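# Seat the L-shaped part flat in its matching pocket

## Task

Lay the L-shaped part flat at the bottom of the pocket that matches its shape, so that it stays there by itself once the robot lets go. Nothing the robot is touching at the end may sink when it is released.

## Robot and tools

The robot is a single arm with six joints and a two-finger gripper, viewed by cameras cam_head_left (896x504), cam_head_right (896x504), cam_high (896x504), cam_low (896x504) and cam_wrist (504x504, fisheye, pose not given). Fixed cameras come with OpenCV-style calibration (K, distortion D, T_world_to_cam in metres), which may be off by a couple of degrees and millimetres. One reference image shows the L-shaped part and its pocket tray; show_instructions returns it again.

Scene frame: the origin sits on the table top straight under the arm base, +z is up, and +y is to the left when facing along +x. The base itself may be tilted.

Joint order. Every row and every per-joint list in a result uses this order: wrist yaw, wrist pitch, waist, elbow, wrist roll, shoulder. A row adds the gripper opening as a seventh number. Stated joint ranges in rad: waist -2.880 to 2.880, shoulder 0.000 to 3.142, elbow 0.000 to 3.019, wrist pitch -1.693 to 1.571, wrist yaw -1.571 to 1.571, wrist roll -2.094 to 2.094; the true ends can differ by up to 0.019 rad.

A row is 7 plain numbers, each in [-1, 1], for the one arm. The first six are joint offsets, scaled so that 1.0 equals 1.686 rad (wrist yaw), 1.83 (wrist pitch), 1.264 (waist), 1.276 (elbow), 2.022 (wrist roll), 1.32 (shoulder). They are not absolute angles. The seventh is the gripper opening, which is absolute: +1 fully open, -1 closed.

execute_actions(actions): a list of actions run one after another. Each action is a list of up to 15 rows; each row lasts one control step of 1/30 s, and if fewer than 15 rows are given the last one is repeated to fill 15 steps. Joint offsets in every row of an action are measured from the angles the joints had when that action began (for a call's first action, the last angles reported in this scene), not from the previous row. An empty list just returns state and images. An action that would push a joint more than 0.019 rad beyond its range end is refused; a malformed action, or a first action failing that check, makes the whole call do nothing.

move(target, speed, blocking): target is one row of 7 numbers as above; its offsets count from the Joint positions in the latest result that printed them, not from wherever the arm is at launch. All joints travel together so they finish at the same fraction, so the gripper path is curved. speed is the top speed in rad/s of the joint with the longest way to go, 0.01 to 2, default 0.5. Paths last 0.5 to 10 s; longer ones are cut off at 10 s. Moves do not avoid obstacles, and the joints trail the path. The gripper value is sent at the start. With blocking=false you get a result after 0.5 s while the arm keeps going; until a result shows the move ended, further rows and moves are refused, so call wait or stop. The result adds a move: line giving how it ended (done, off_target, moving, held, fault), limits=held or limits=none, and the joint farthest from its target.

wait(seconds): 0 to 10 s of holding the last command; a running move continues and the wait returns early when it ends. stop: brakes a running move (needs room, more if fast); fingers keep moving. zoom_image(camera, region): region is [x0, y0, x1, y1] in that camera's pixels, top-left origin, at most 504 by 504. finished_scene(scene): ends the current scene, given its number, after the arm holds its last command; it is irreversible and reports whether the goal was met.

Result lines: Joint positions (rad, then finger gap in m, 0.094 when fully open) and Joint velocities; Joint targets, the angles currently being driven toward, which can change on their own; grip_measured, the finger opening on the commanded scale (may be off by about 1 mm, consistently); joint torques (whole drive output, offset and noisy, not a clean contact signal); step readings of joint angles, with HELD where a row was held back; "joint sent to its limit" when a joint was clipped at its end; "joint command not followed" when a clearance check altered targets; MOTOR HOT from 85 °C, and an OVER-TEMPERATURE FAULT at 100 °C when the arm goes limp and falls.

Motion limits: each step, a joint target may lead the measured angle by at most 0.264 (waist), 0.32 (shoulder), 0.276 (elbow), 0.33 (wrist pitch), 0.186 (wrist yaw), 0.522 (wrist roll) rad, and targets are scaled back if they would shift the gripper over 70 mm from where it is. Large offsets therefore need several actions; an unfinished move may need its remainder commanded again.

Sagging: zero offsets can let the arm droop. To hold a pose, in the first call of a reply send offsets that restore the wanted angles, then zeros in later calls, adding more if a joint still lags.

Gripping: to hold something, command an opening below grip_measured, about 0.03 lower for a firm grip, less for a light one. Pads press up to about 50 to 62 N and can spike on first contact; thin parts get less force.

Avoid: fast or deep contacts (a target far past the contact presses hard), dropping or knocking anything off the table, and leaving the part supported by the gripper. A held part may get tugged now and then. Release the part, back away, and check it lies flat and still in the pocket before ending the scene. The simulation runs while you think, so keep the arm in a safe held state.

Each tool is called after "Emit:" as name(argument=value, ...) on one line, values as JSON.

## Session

Emit:
show_instructions()

Emit:
execute_actions(actions=[])

Reference images for this scene: L-shaped part and pocket tray page 1.

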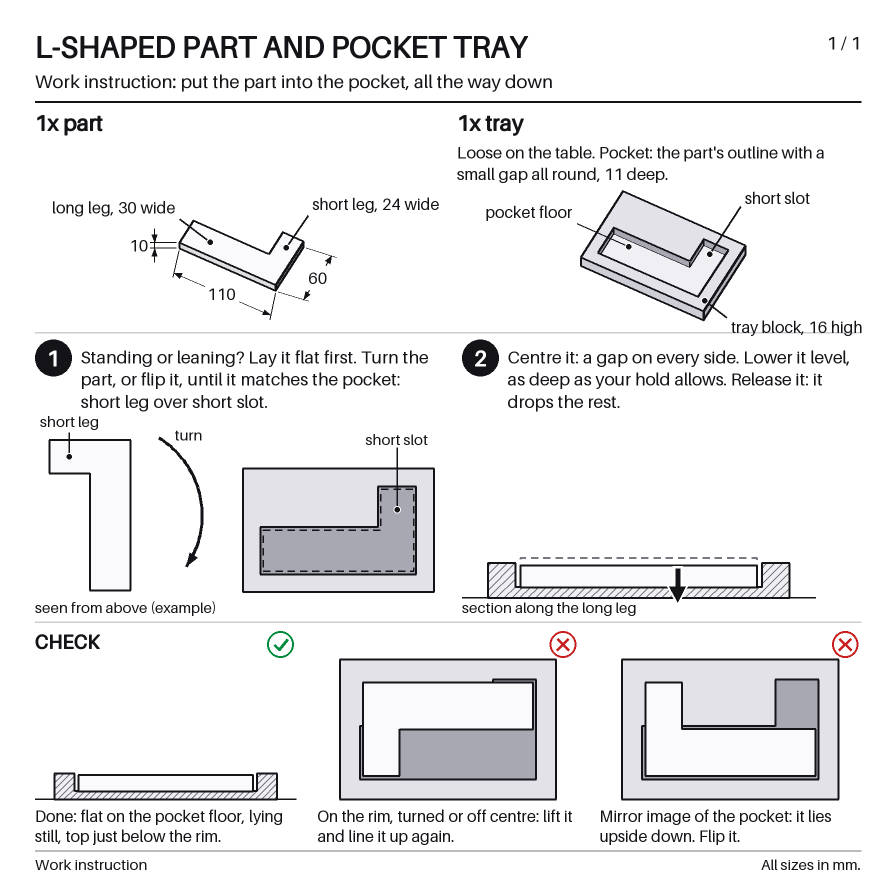

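Scene clock: 0.00 s.
grip_measured=+1.000
Joint names: [wrist yaw, wrist pitch, waist, elbow, wrist roll, shoulder]
Joint positions: [ 0.41  -0.893  0.44   1.412 -2.079  1.434  0.094]
Joint velocities: [-0.022 -0.012  0.005 -0.012  0.022 -0.024  0.   ]
Joint torques (N m, as the arm reports them, + toward a larger angle): no reading
Joint targets: [0.410 -0.892 0.443 1.435 -2.079 1.425]

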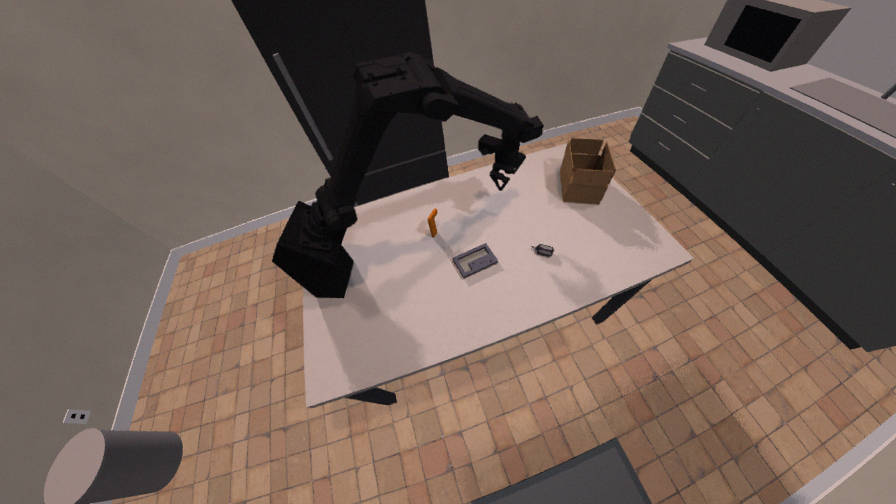

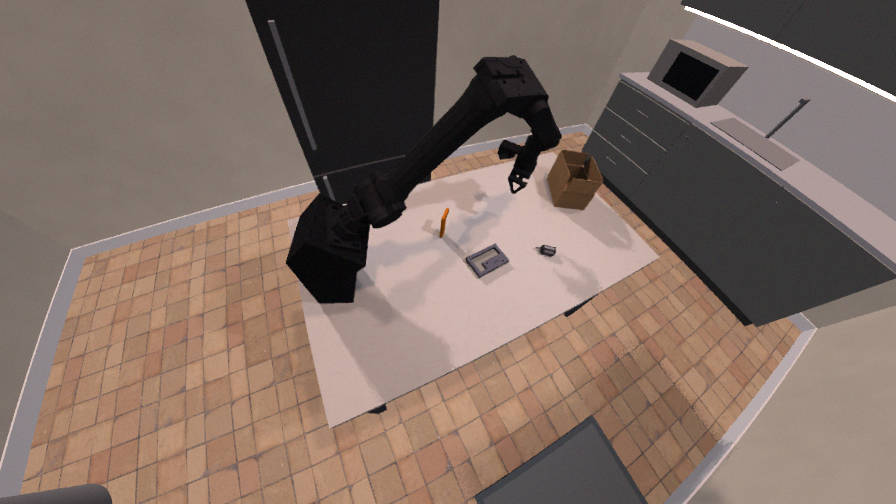

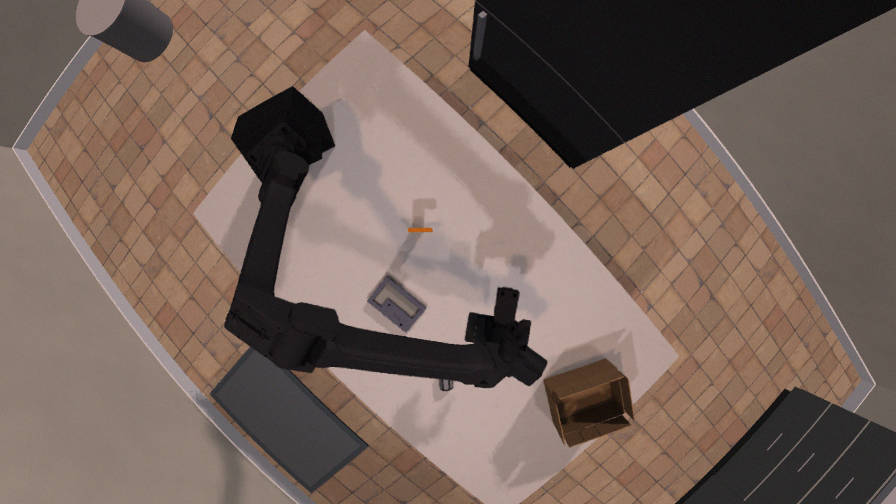

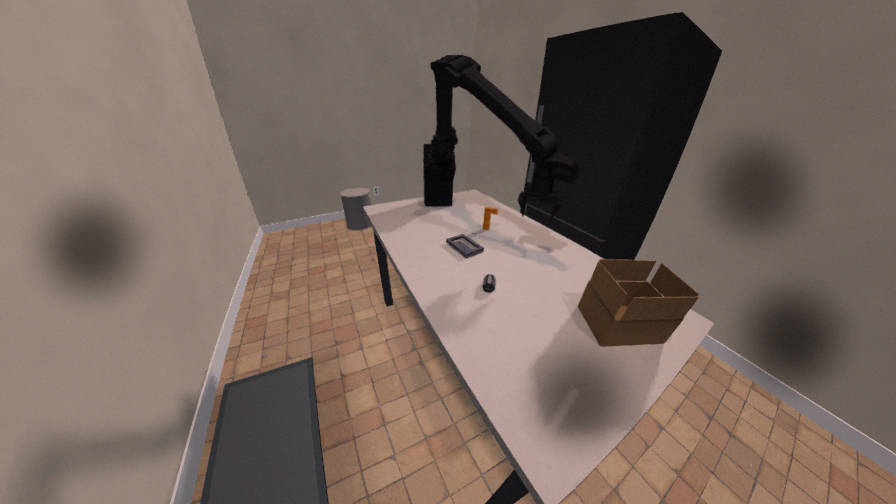

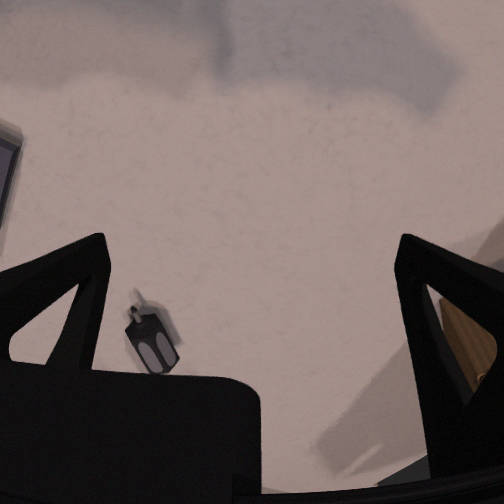

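Emit:
zoom_image(camera="cam_high", region=[350,180,470,340])

Emit:
zoom_image(camera="cam_low", region=[430,190,530,270])

Emit:
zoom_image(camera="cam_head_left", region=[410,195,510,285])

Region (350, 180, 470, 340) of cam_high's 896x504 image, scaled by 3.150, with more detail than that image has; it fills the left 378 columns of this view, and the rest is white.

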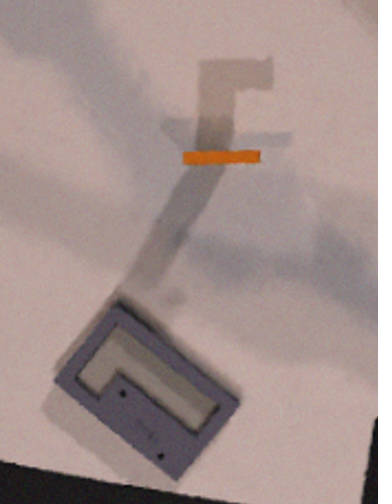

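Region (430, 190, 530, 270) of cam_low's 896x504 image, scaled by 5.040, with more detail than that image has; it fills the top 403 rows of this view, and the rest is white.

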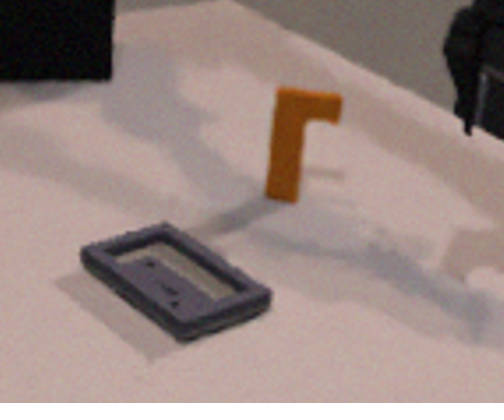

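Region (410, 195, 510, 285) of cam_head_left's 896x504 image, scaled by 5.040, with more detail than that image has; it fills the top 454 rows of this view, and the rest is white.

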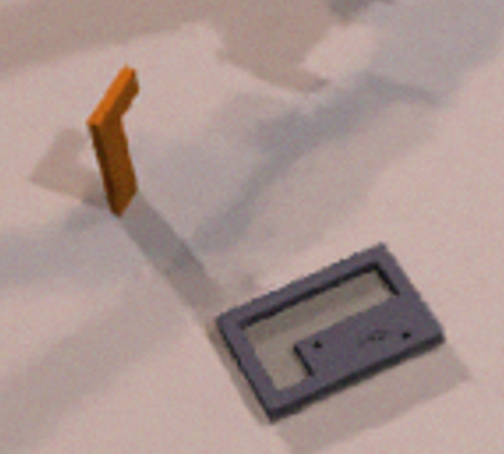

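Emit:
move(target=[0.1437,0.2548,0.1962,-0.6418,0.038,-0.2083,0.8], speed=0.55)

Scene clock: 22.97 s.
grip_measured=+0.802
Joint names: [wrist yaw, wrist pitch, waist, elbow, wrist roll, shoulder]
Joint positions: [ 0.649 -0.439  0.672  0.584 -2.019  1.176  0.085]
Joint velocities: [ 0.007 -0.007  0.015  0.012  0.066  0.015 -0.001]
Joint torques (N m, as the arm reports them, + toward a larger angle): [ 0.16  0.72  4.4   4.68  0.14 -8.59]
Joint targets: [0.652 -0.427 0.688 0.593 -2.003 1.158]
move: done; limits=none; farthest joint: the shoulder, 0.017 radians from its target (0.275 radians at the start)

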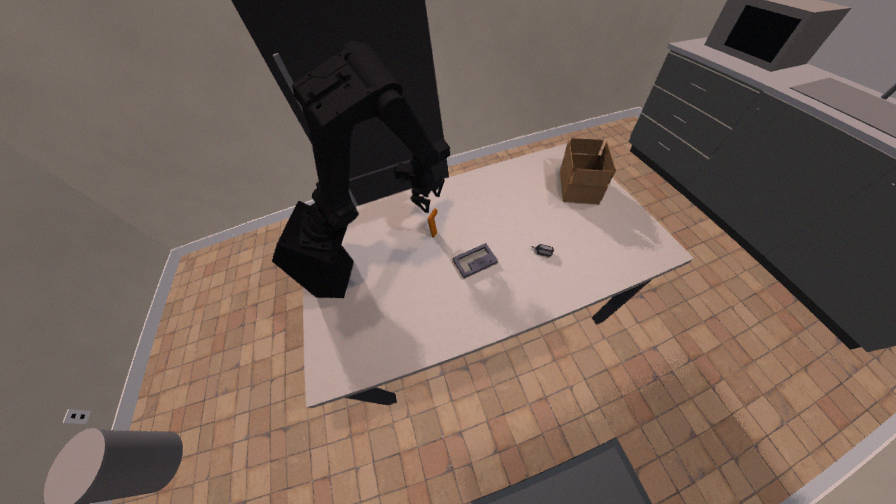

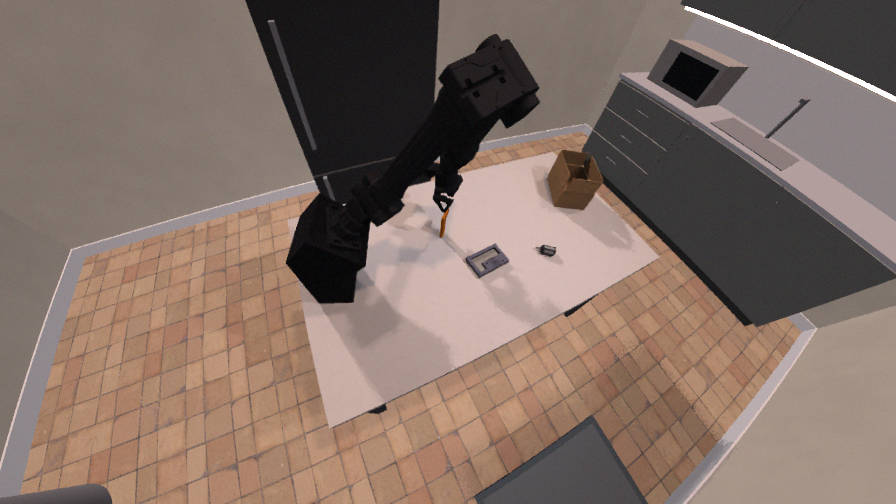

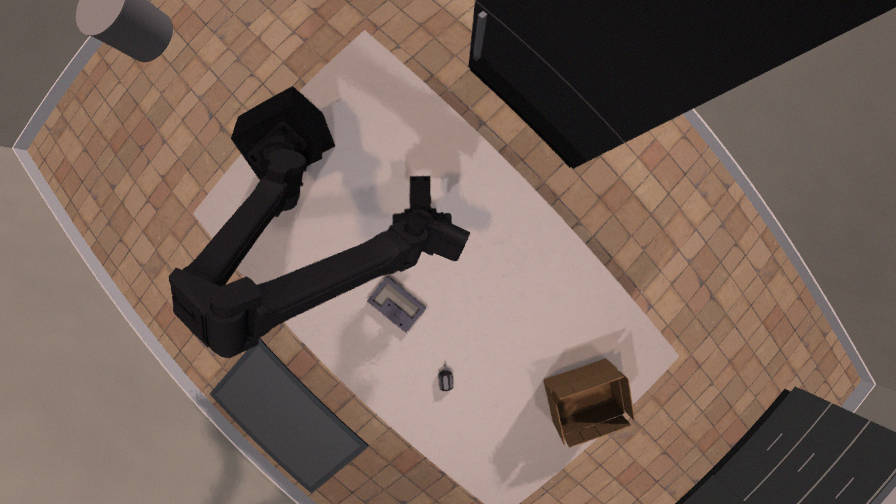

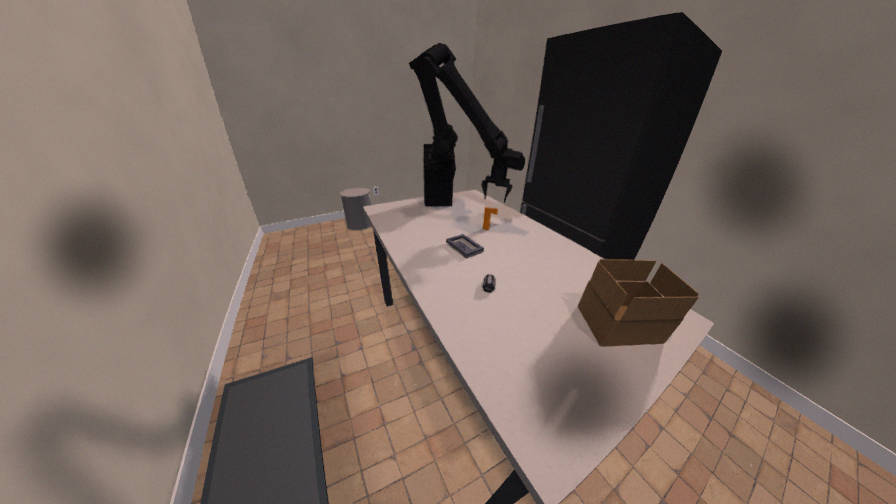

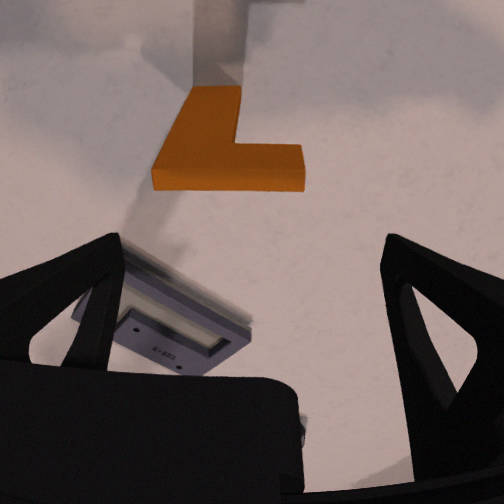

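Emit:
zoom_image(camera="cam_head_right", region=[410,160,490,250])

Emit:
zoom_image(camera="cam_low", region=[450,140,550,240])

Emit:
zoom_image(camera="cam_high", region=[370,160,490,280])

Region (410, 160, 490, 250) of cam_head_right's 896x504 image, scaled by 5.600, with more detail than that image has.

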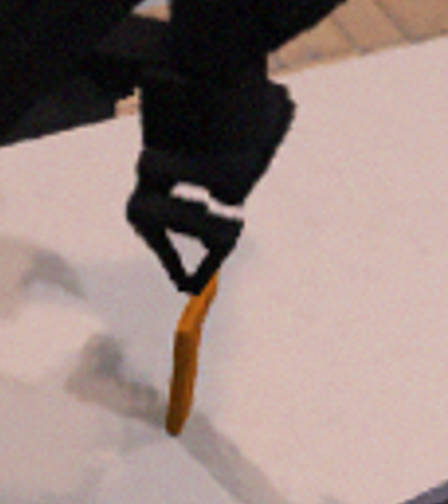

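Region (450, 140, 550, 240) of cam_low's 896x504 image, scaled by 5.040, with more detail than that image has.

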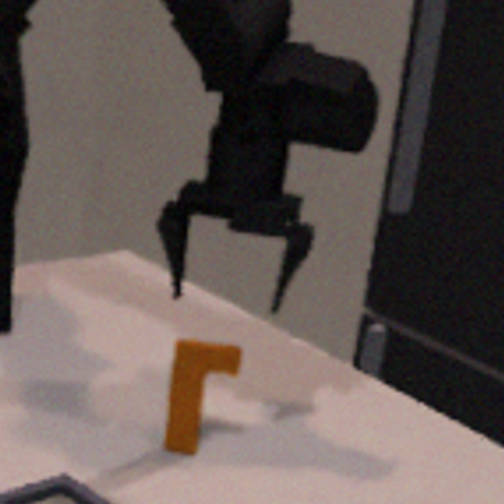

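Region (370, 160, 490, 280) of cam_high's 896x504 image, scaled by 4.200, with more detail than that image has.

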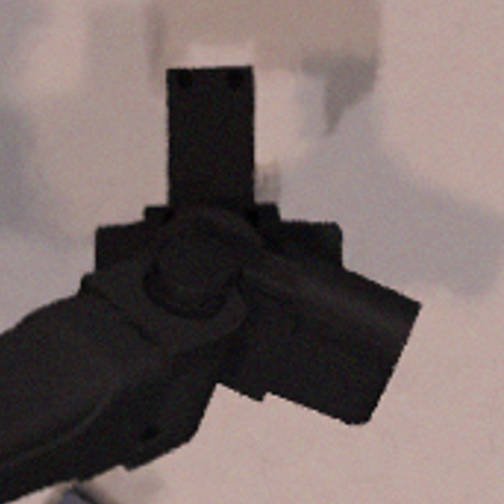

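Emit:
move(target=[-0.043,0.1399,-0.1081,-0.0183,-0.046,0.1058,0.7], speed=0.22)

Scene clock: 28.37 s.
grip_measured=+0.702
Joint names: [wrist yaw, wrist pitch, waist, elbow, wrist roll, shoulder]
Joint positions: [ 0.58  -0.196  0.549  0.562 -2.085  1.308  0.08 ]
Joint velocities: [-0.022  0.007 -0.005 -0.017 -0.051 -0.015 -0.   ]
Joint torques (N m, as the arm reports them, + toward a larger angle): [-0.16  0.79  2.34  2.12 -0.17 -7.55]
Joint targets: [0.577 -0.183 0.536 0.560 -2.101 1.316]
joint sent to its limit — the command would take the wrist roll past its lower limit, so that joint was sent only as far as its limit.
move: off_target; limits=none; farthest joint: the wrist roll, 0.027 radians from its target (0.094 radians at the start)

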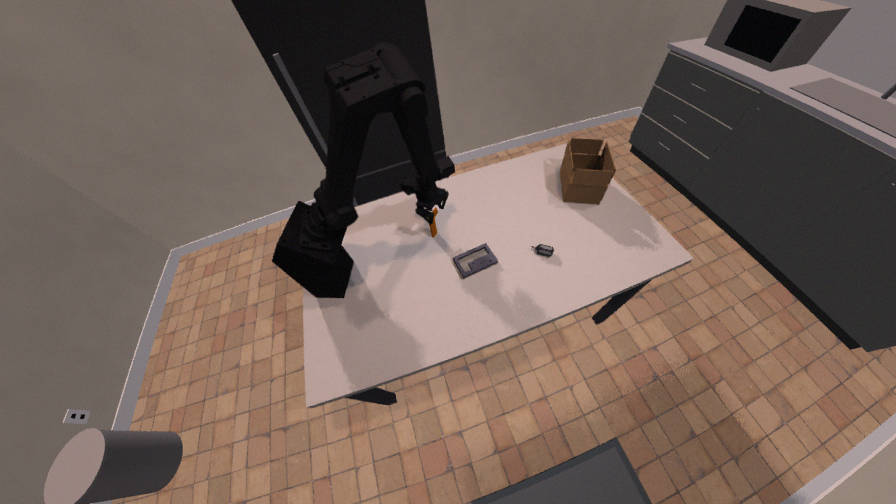

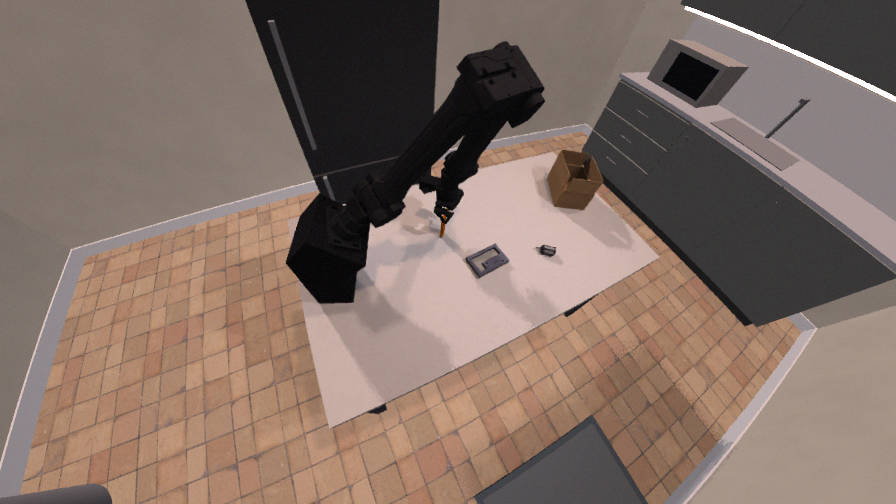

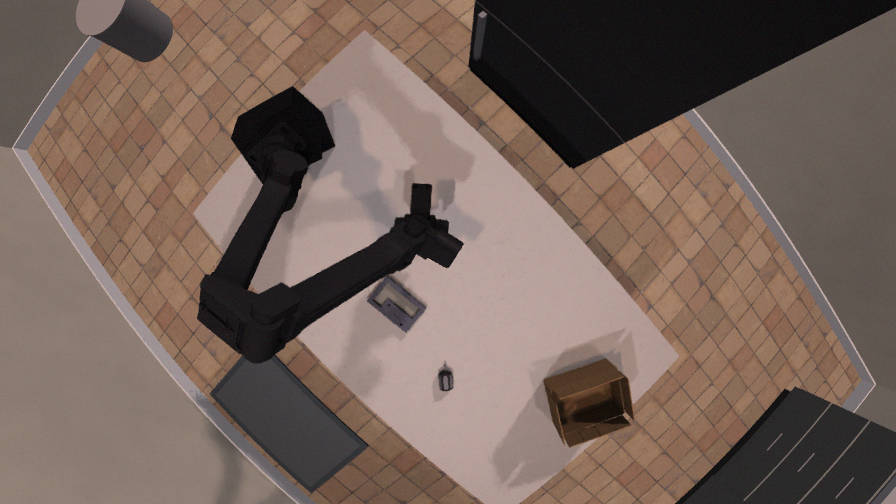

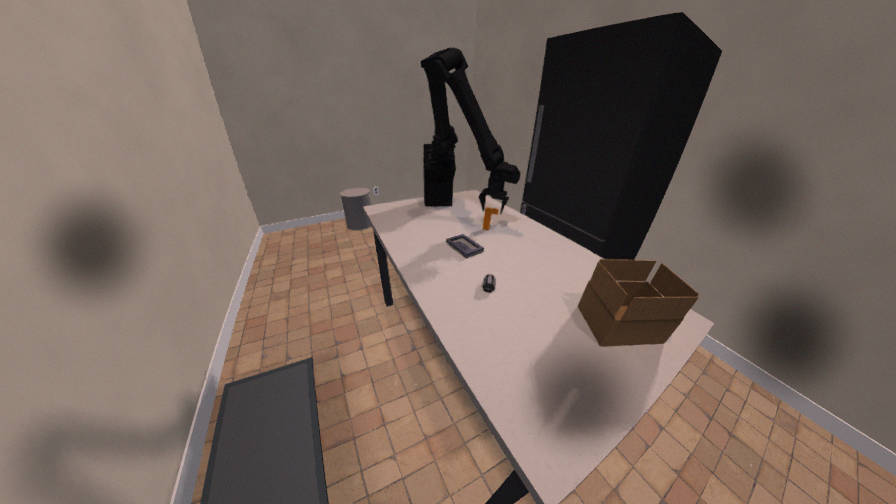

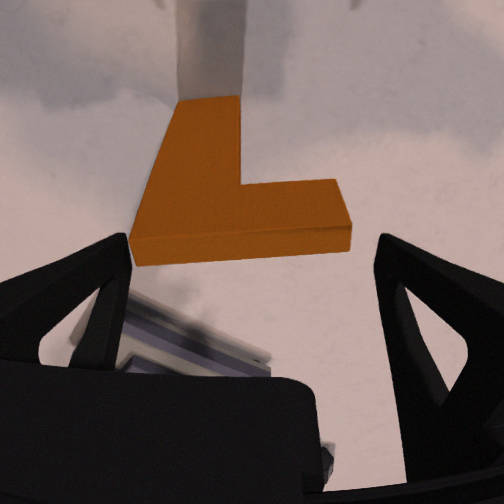

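Emit:
zoom_image(camera="cam_head_right", region=[420,190,470,245])

Emit:
zoom_image(camera="cam_head_left", region=[405,185,460,245])

Emit:
zoom_image(camera="cam_low", region=[465,175,525,240])

Region (420, 190, 470, 245) of cam_head_right's 896x504 image, scaled by 9.164, with more detail than that image has; it fills the left 458 columns of this view, and the rest is white.

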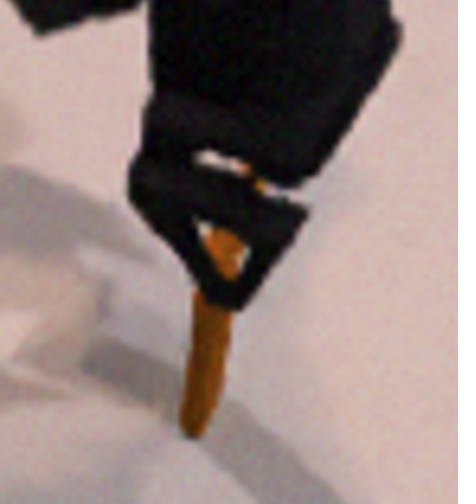

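Region (405, 185, 460, 245) of cam_head_left's 896x504 image, scaled by 8.400, with more detail than that image has; it fills the left 462 columns of this view, and the rest is white.

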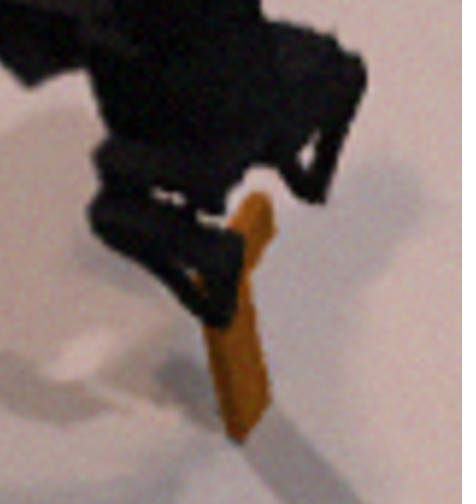

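Region (465, 175, 525, 240) of cam_low's 896x504 image, scaled by 7.754, with more detail than that image has; it fills the left 465 columns of this view, and the rest is white.

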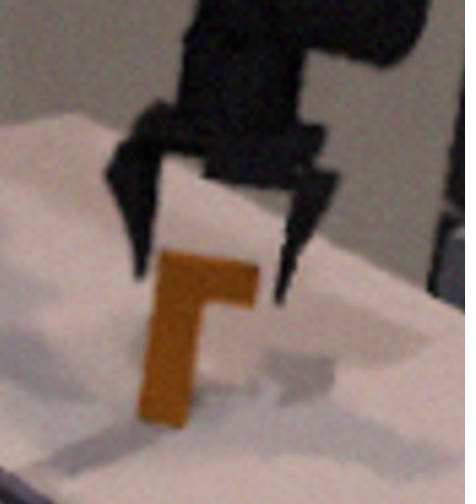

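Emit:
move(target=[0.006,0.0141,0.0223,-0.0135,-0.008,0.0092,0.55], speed=0.06)

Scene clock: 31.63 s.
grip_measured=+0.552
Joint names: [wrist yaw, wrist pitch, waist, elbow, wrist roll, shoulder]
Joint positions: [ 0.586 -0.182  0.56   0.547 -2.086  1.31   0.073]
Joint velocities: [-0.081 -0.007 -0.015 -0.017  0.022 -0.005  0.   ]
Joint torques (N m, as the arm reports them, + toward a larger angle): [ 0.16  0.74  4.58  1.99 -0.17 -7.22]
Joint targets: [0.590 -0.170 0.577 0.545 -2.101 1.320]
move: done; limits=none; farthest joint: the waist, 0.018 radians from its target (0.028 radians at the start)

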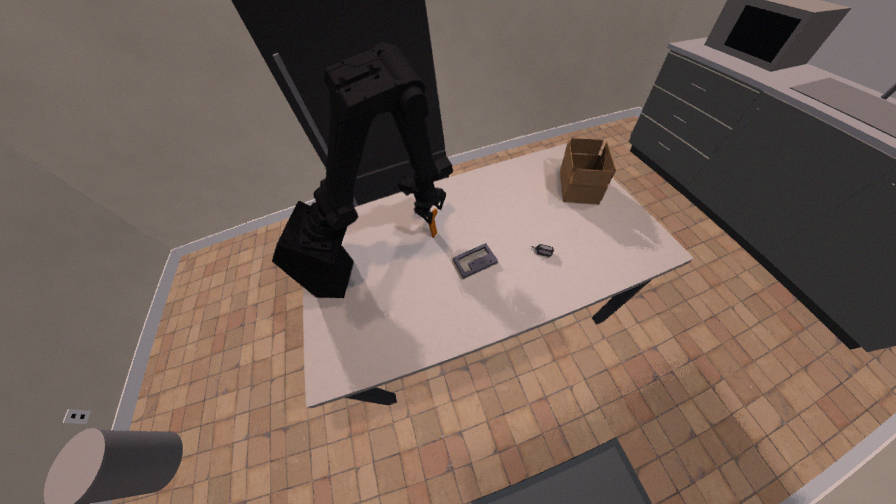

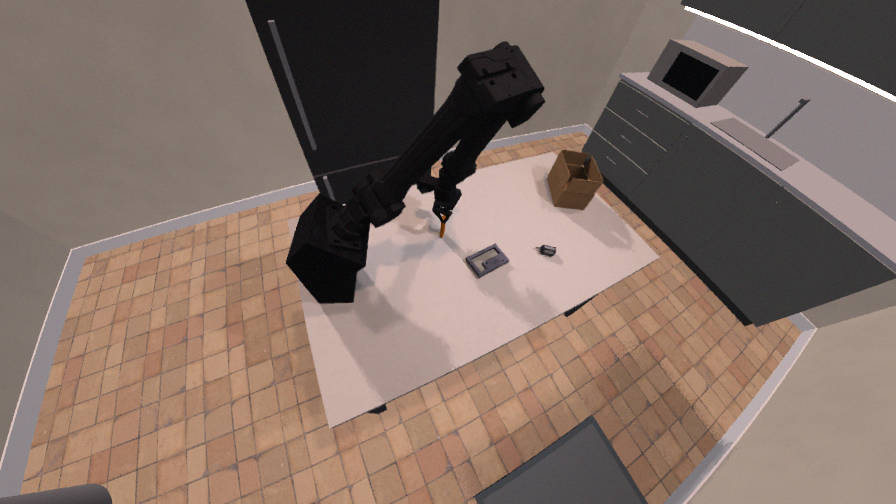

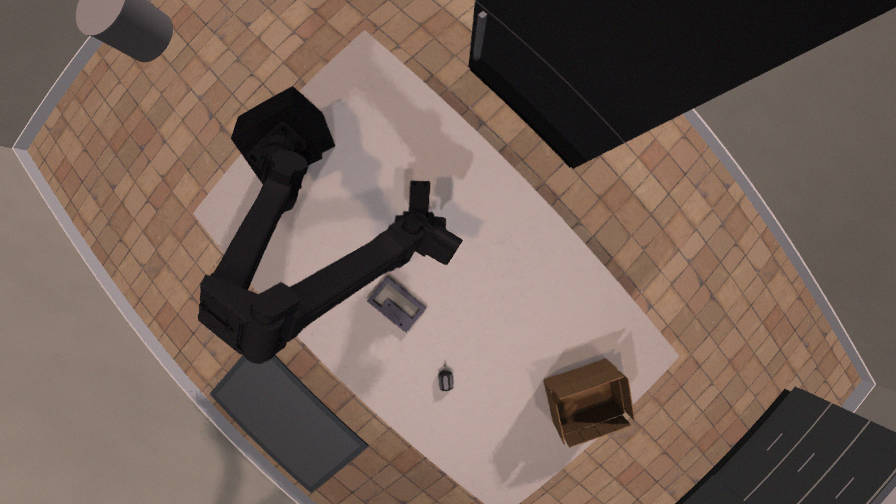

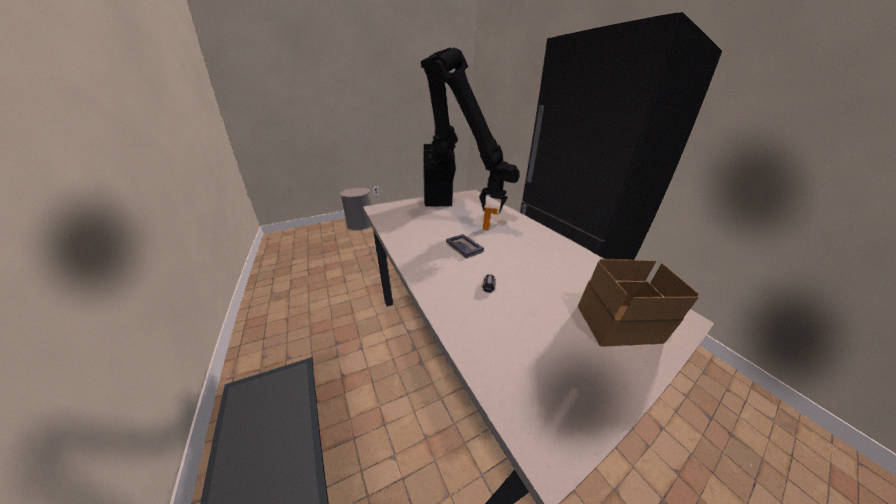

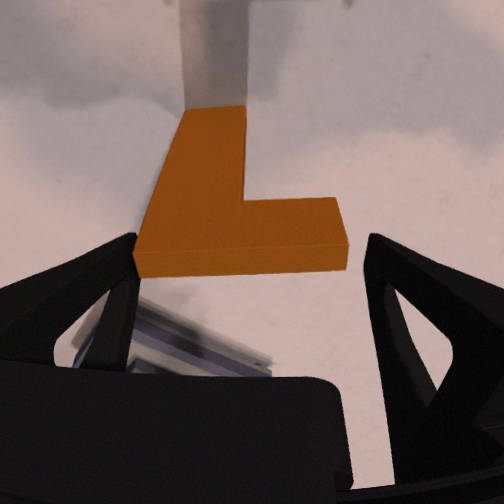

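Emit:
execute_actions(actions=[[[0.0024,0.0075,0.0134,-0.003,-0.0074,0.0076,0.52],[0.0024,0.0083,0.0134,-0.0045,-0.0074,0.0076,0.49],[0.0024,0.009,0.0134,-0.006,-0.0074,0.0076,0.46],[0.0024,0.0098,0.0134,-0.0075,-0.0074,0.0076,0.43],[0.0024,0.0105,0.0134,-0.009,-0.0074,0.0076,0.41],[0.0024,0.0113,0.0134,-0.010,-0.0074,0.0076,0.39],[0.0024,0.012,0.0134,-0.011,-0.0074,0.0076,0.37],[0.0024,0.012,0.0134,-0.011,-0.0074,0.0076,0.35],[0.0024,0.012,0.0134,-0.011,-0.0074,0.0076,0.33],[0.0024,0.012,0.0134,-0.011,-0.0074,0.0076,0.31],[0.0024,0.012,0.0134,-0.011,-0.0074,0.0076,0.29],[0.0024,0.012,0.0134,-0.011,-0.0074,0.0076,0.275],[0.0024,0.012,0.0134,-0.011,-0.0074,0.0076,0.26],[0.0024,0.012,0.0134,-0.011,-0.0074,0.0076,0.245],[0.0024,0.012,0.0134,-0.011,-0.0074,0.0076,0.235]]])

Scene clock: 34.20 s.
grip_measured=+0.268
Joint names: [wrist yaw, wrist pitch, waist, elbow, wrist roll, shoulder]
Joint positions: [ 0.587 -0.173  0.56   0.535 -2.086  1.31   0.06 ]
Joint velocities: [ 0.022  0.022 -0.005  0.007 -0.066 -0.005 -0.   ]
Joint torques (N m, as the arm reports them, + toward a larger angle): [ 0.16  0.79  4.48  1.93 -0.16 -7.15]
Joint targets: [0.591 -0.161 0.576 0.533 -2.101 1.320]
Step readings (joint positions):
0: [0.586 -0.182 0.560 0.547 -2.086 1.310]
1: [0.587 -0.182 0.560 0.547 -2.086 1.310]
2: [0.587 -0.182 0.560 0.547 -2.086 1.310]
4: [0.587 -0.179 0.560 0.545 -2.086 1.310]
8: [0.587 -0.174 0.560 0.538 -2.086 1.310]
15: Joint positions above

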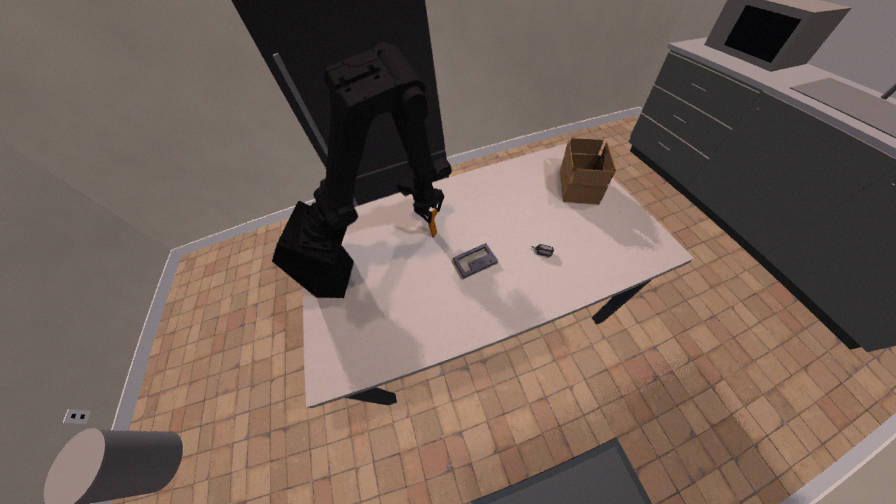

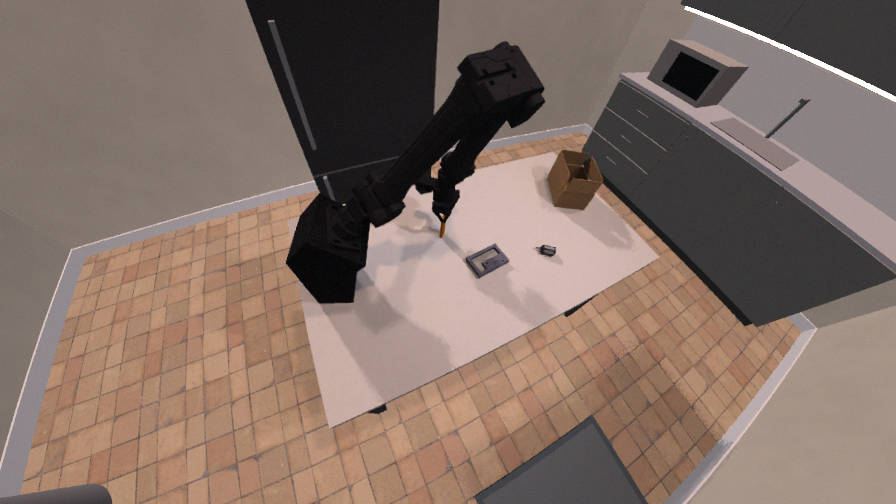

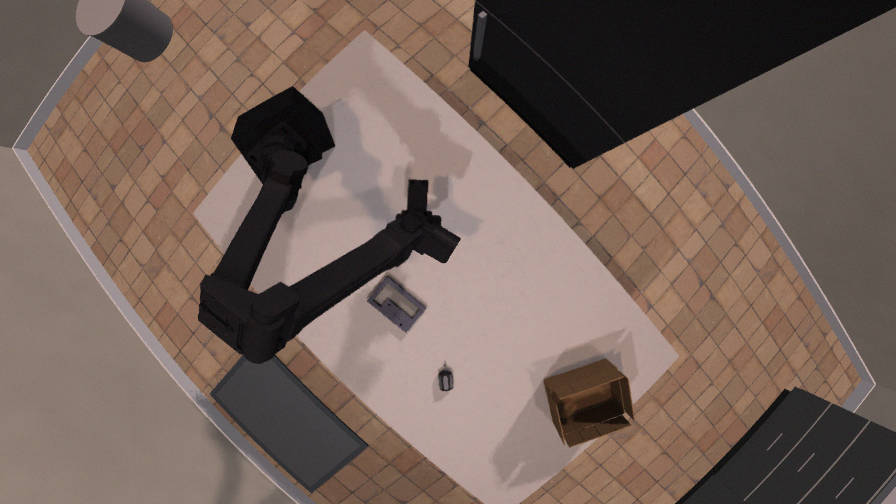

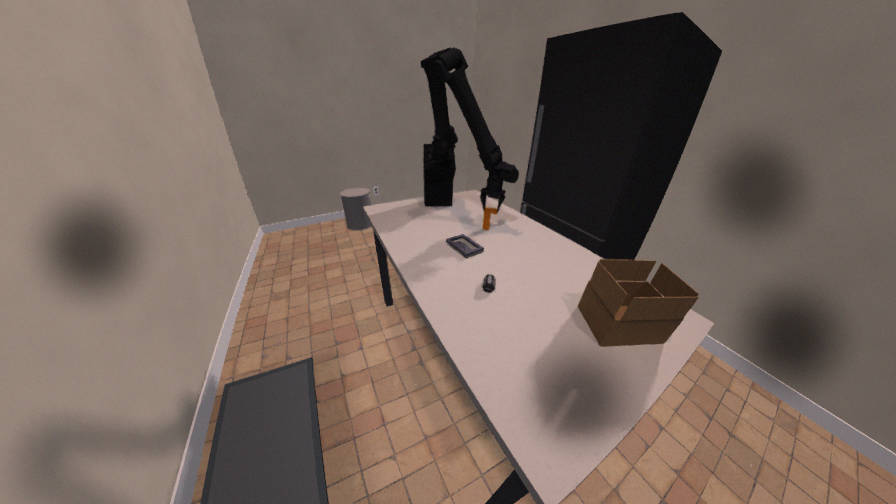

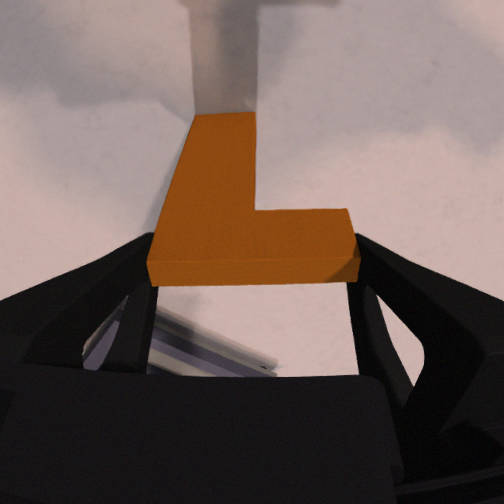

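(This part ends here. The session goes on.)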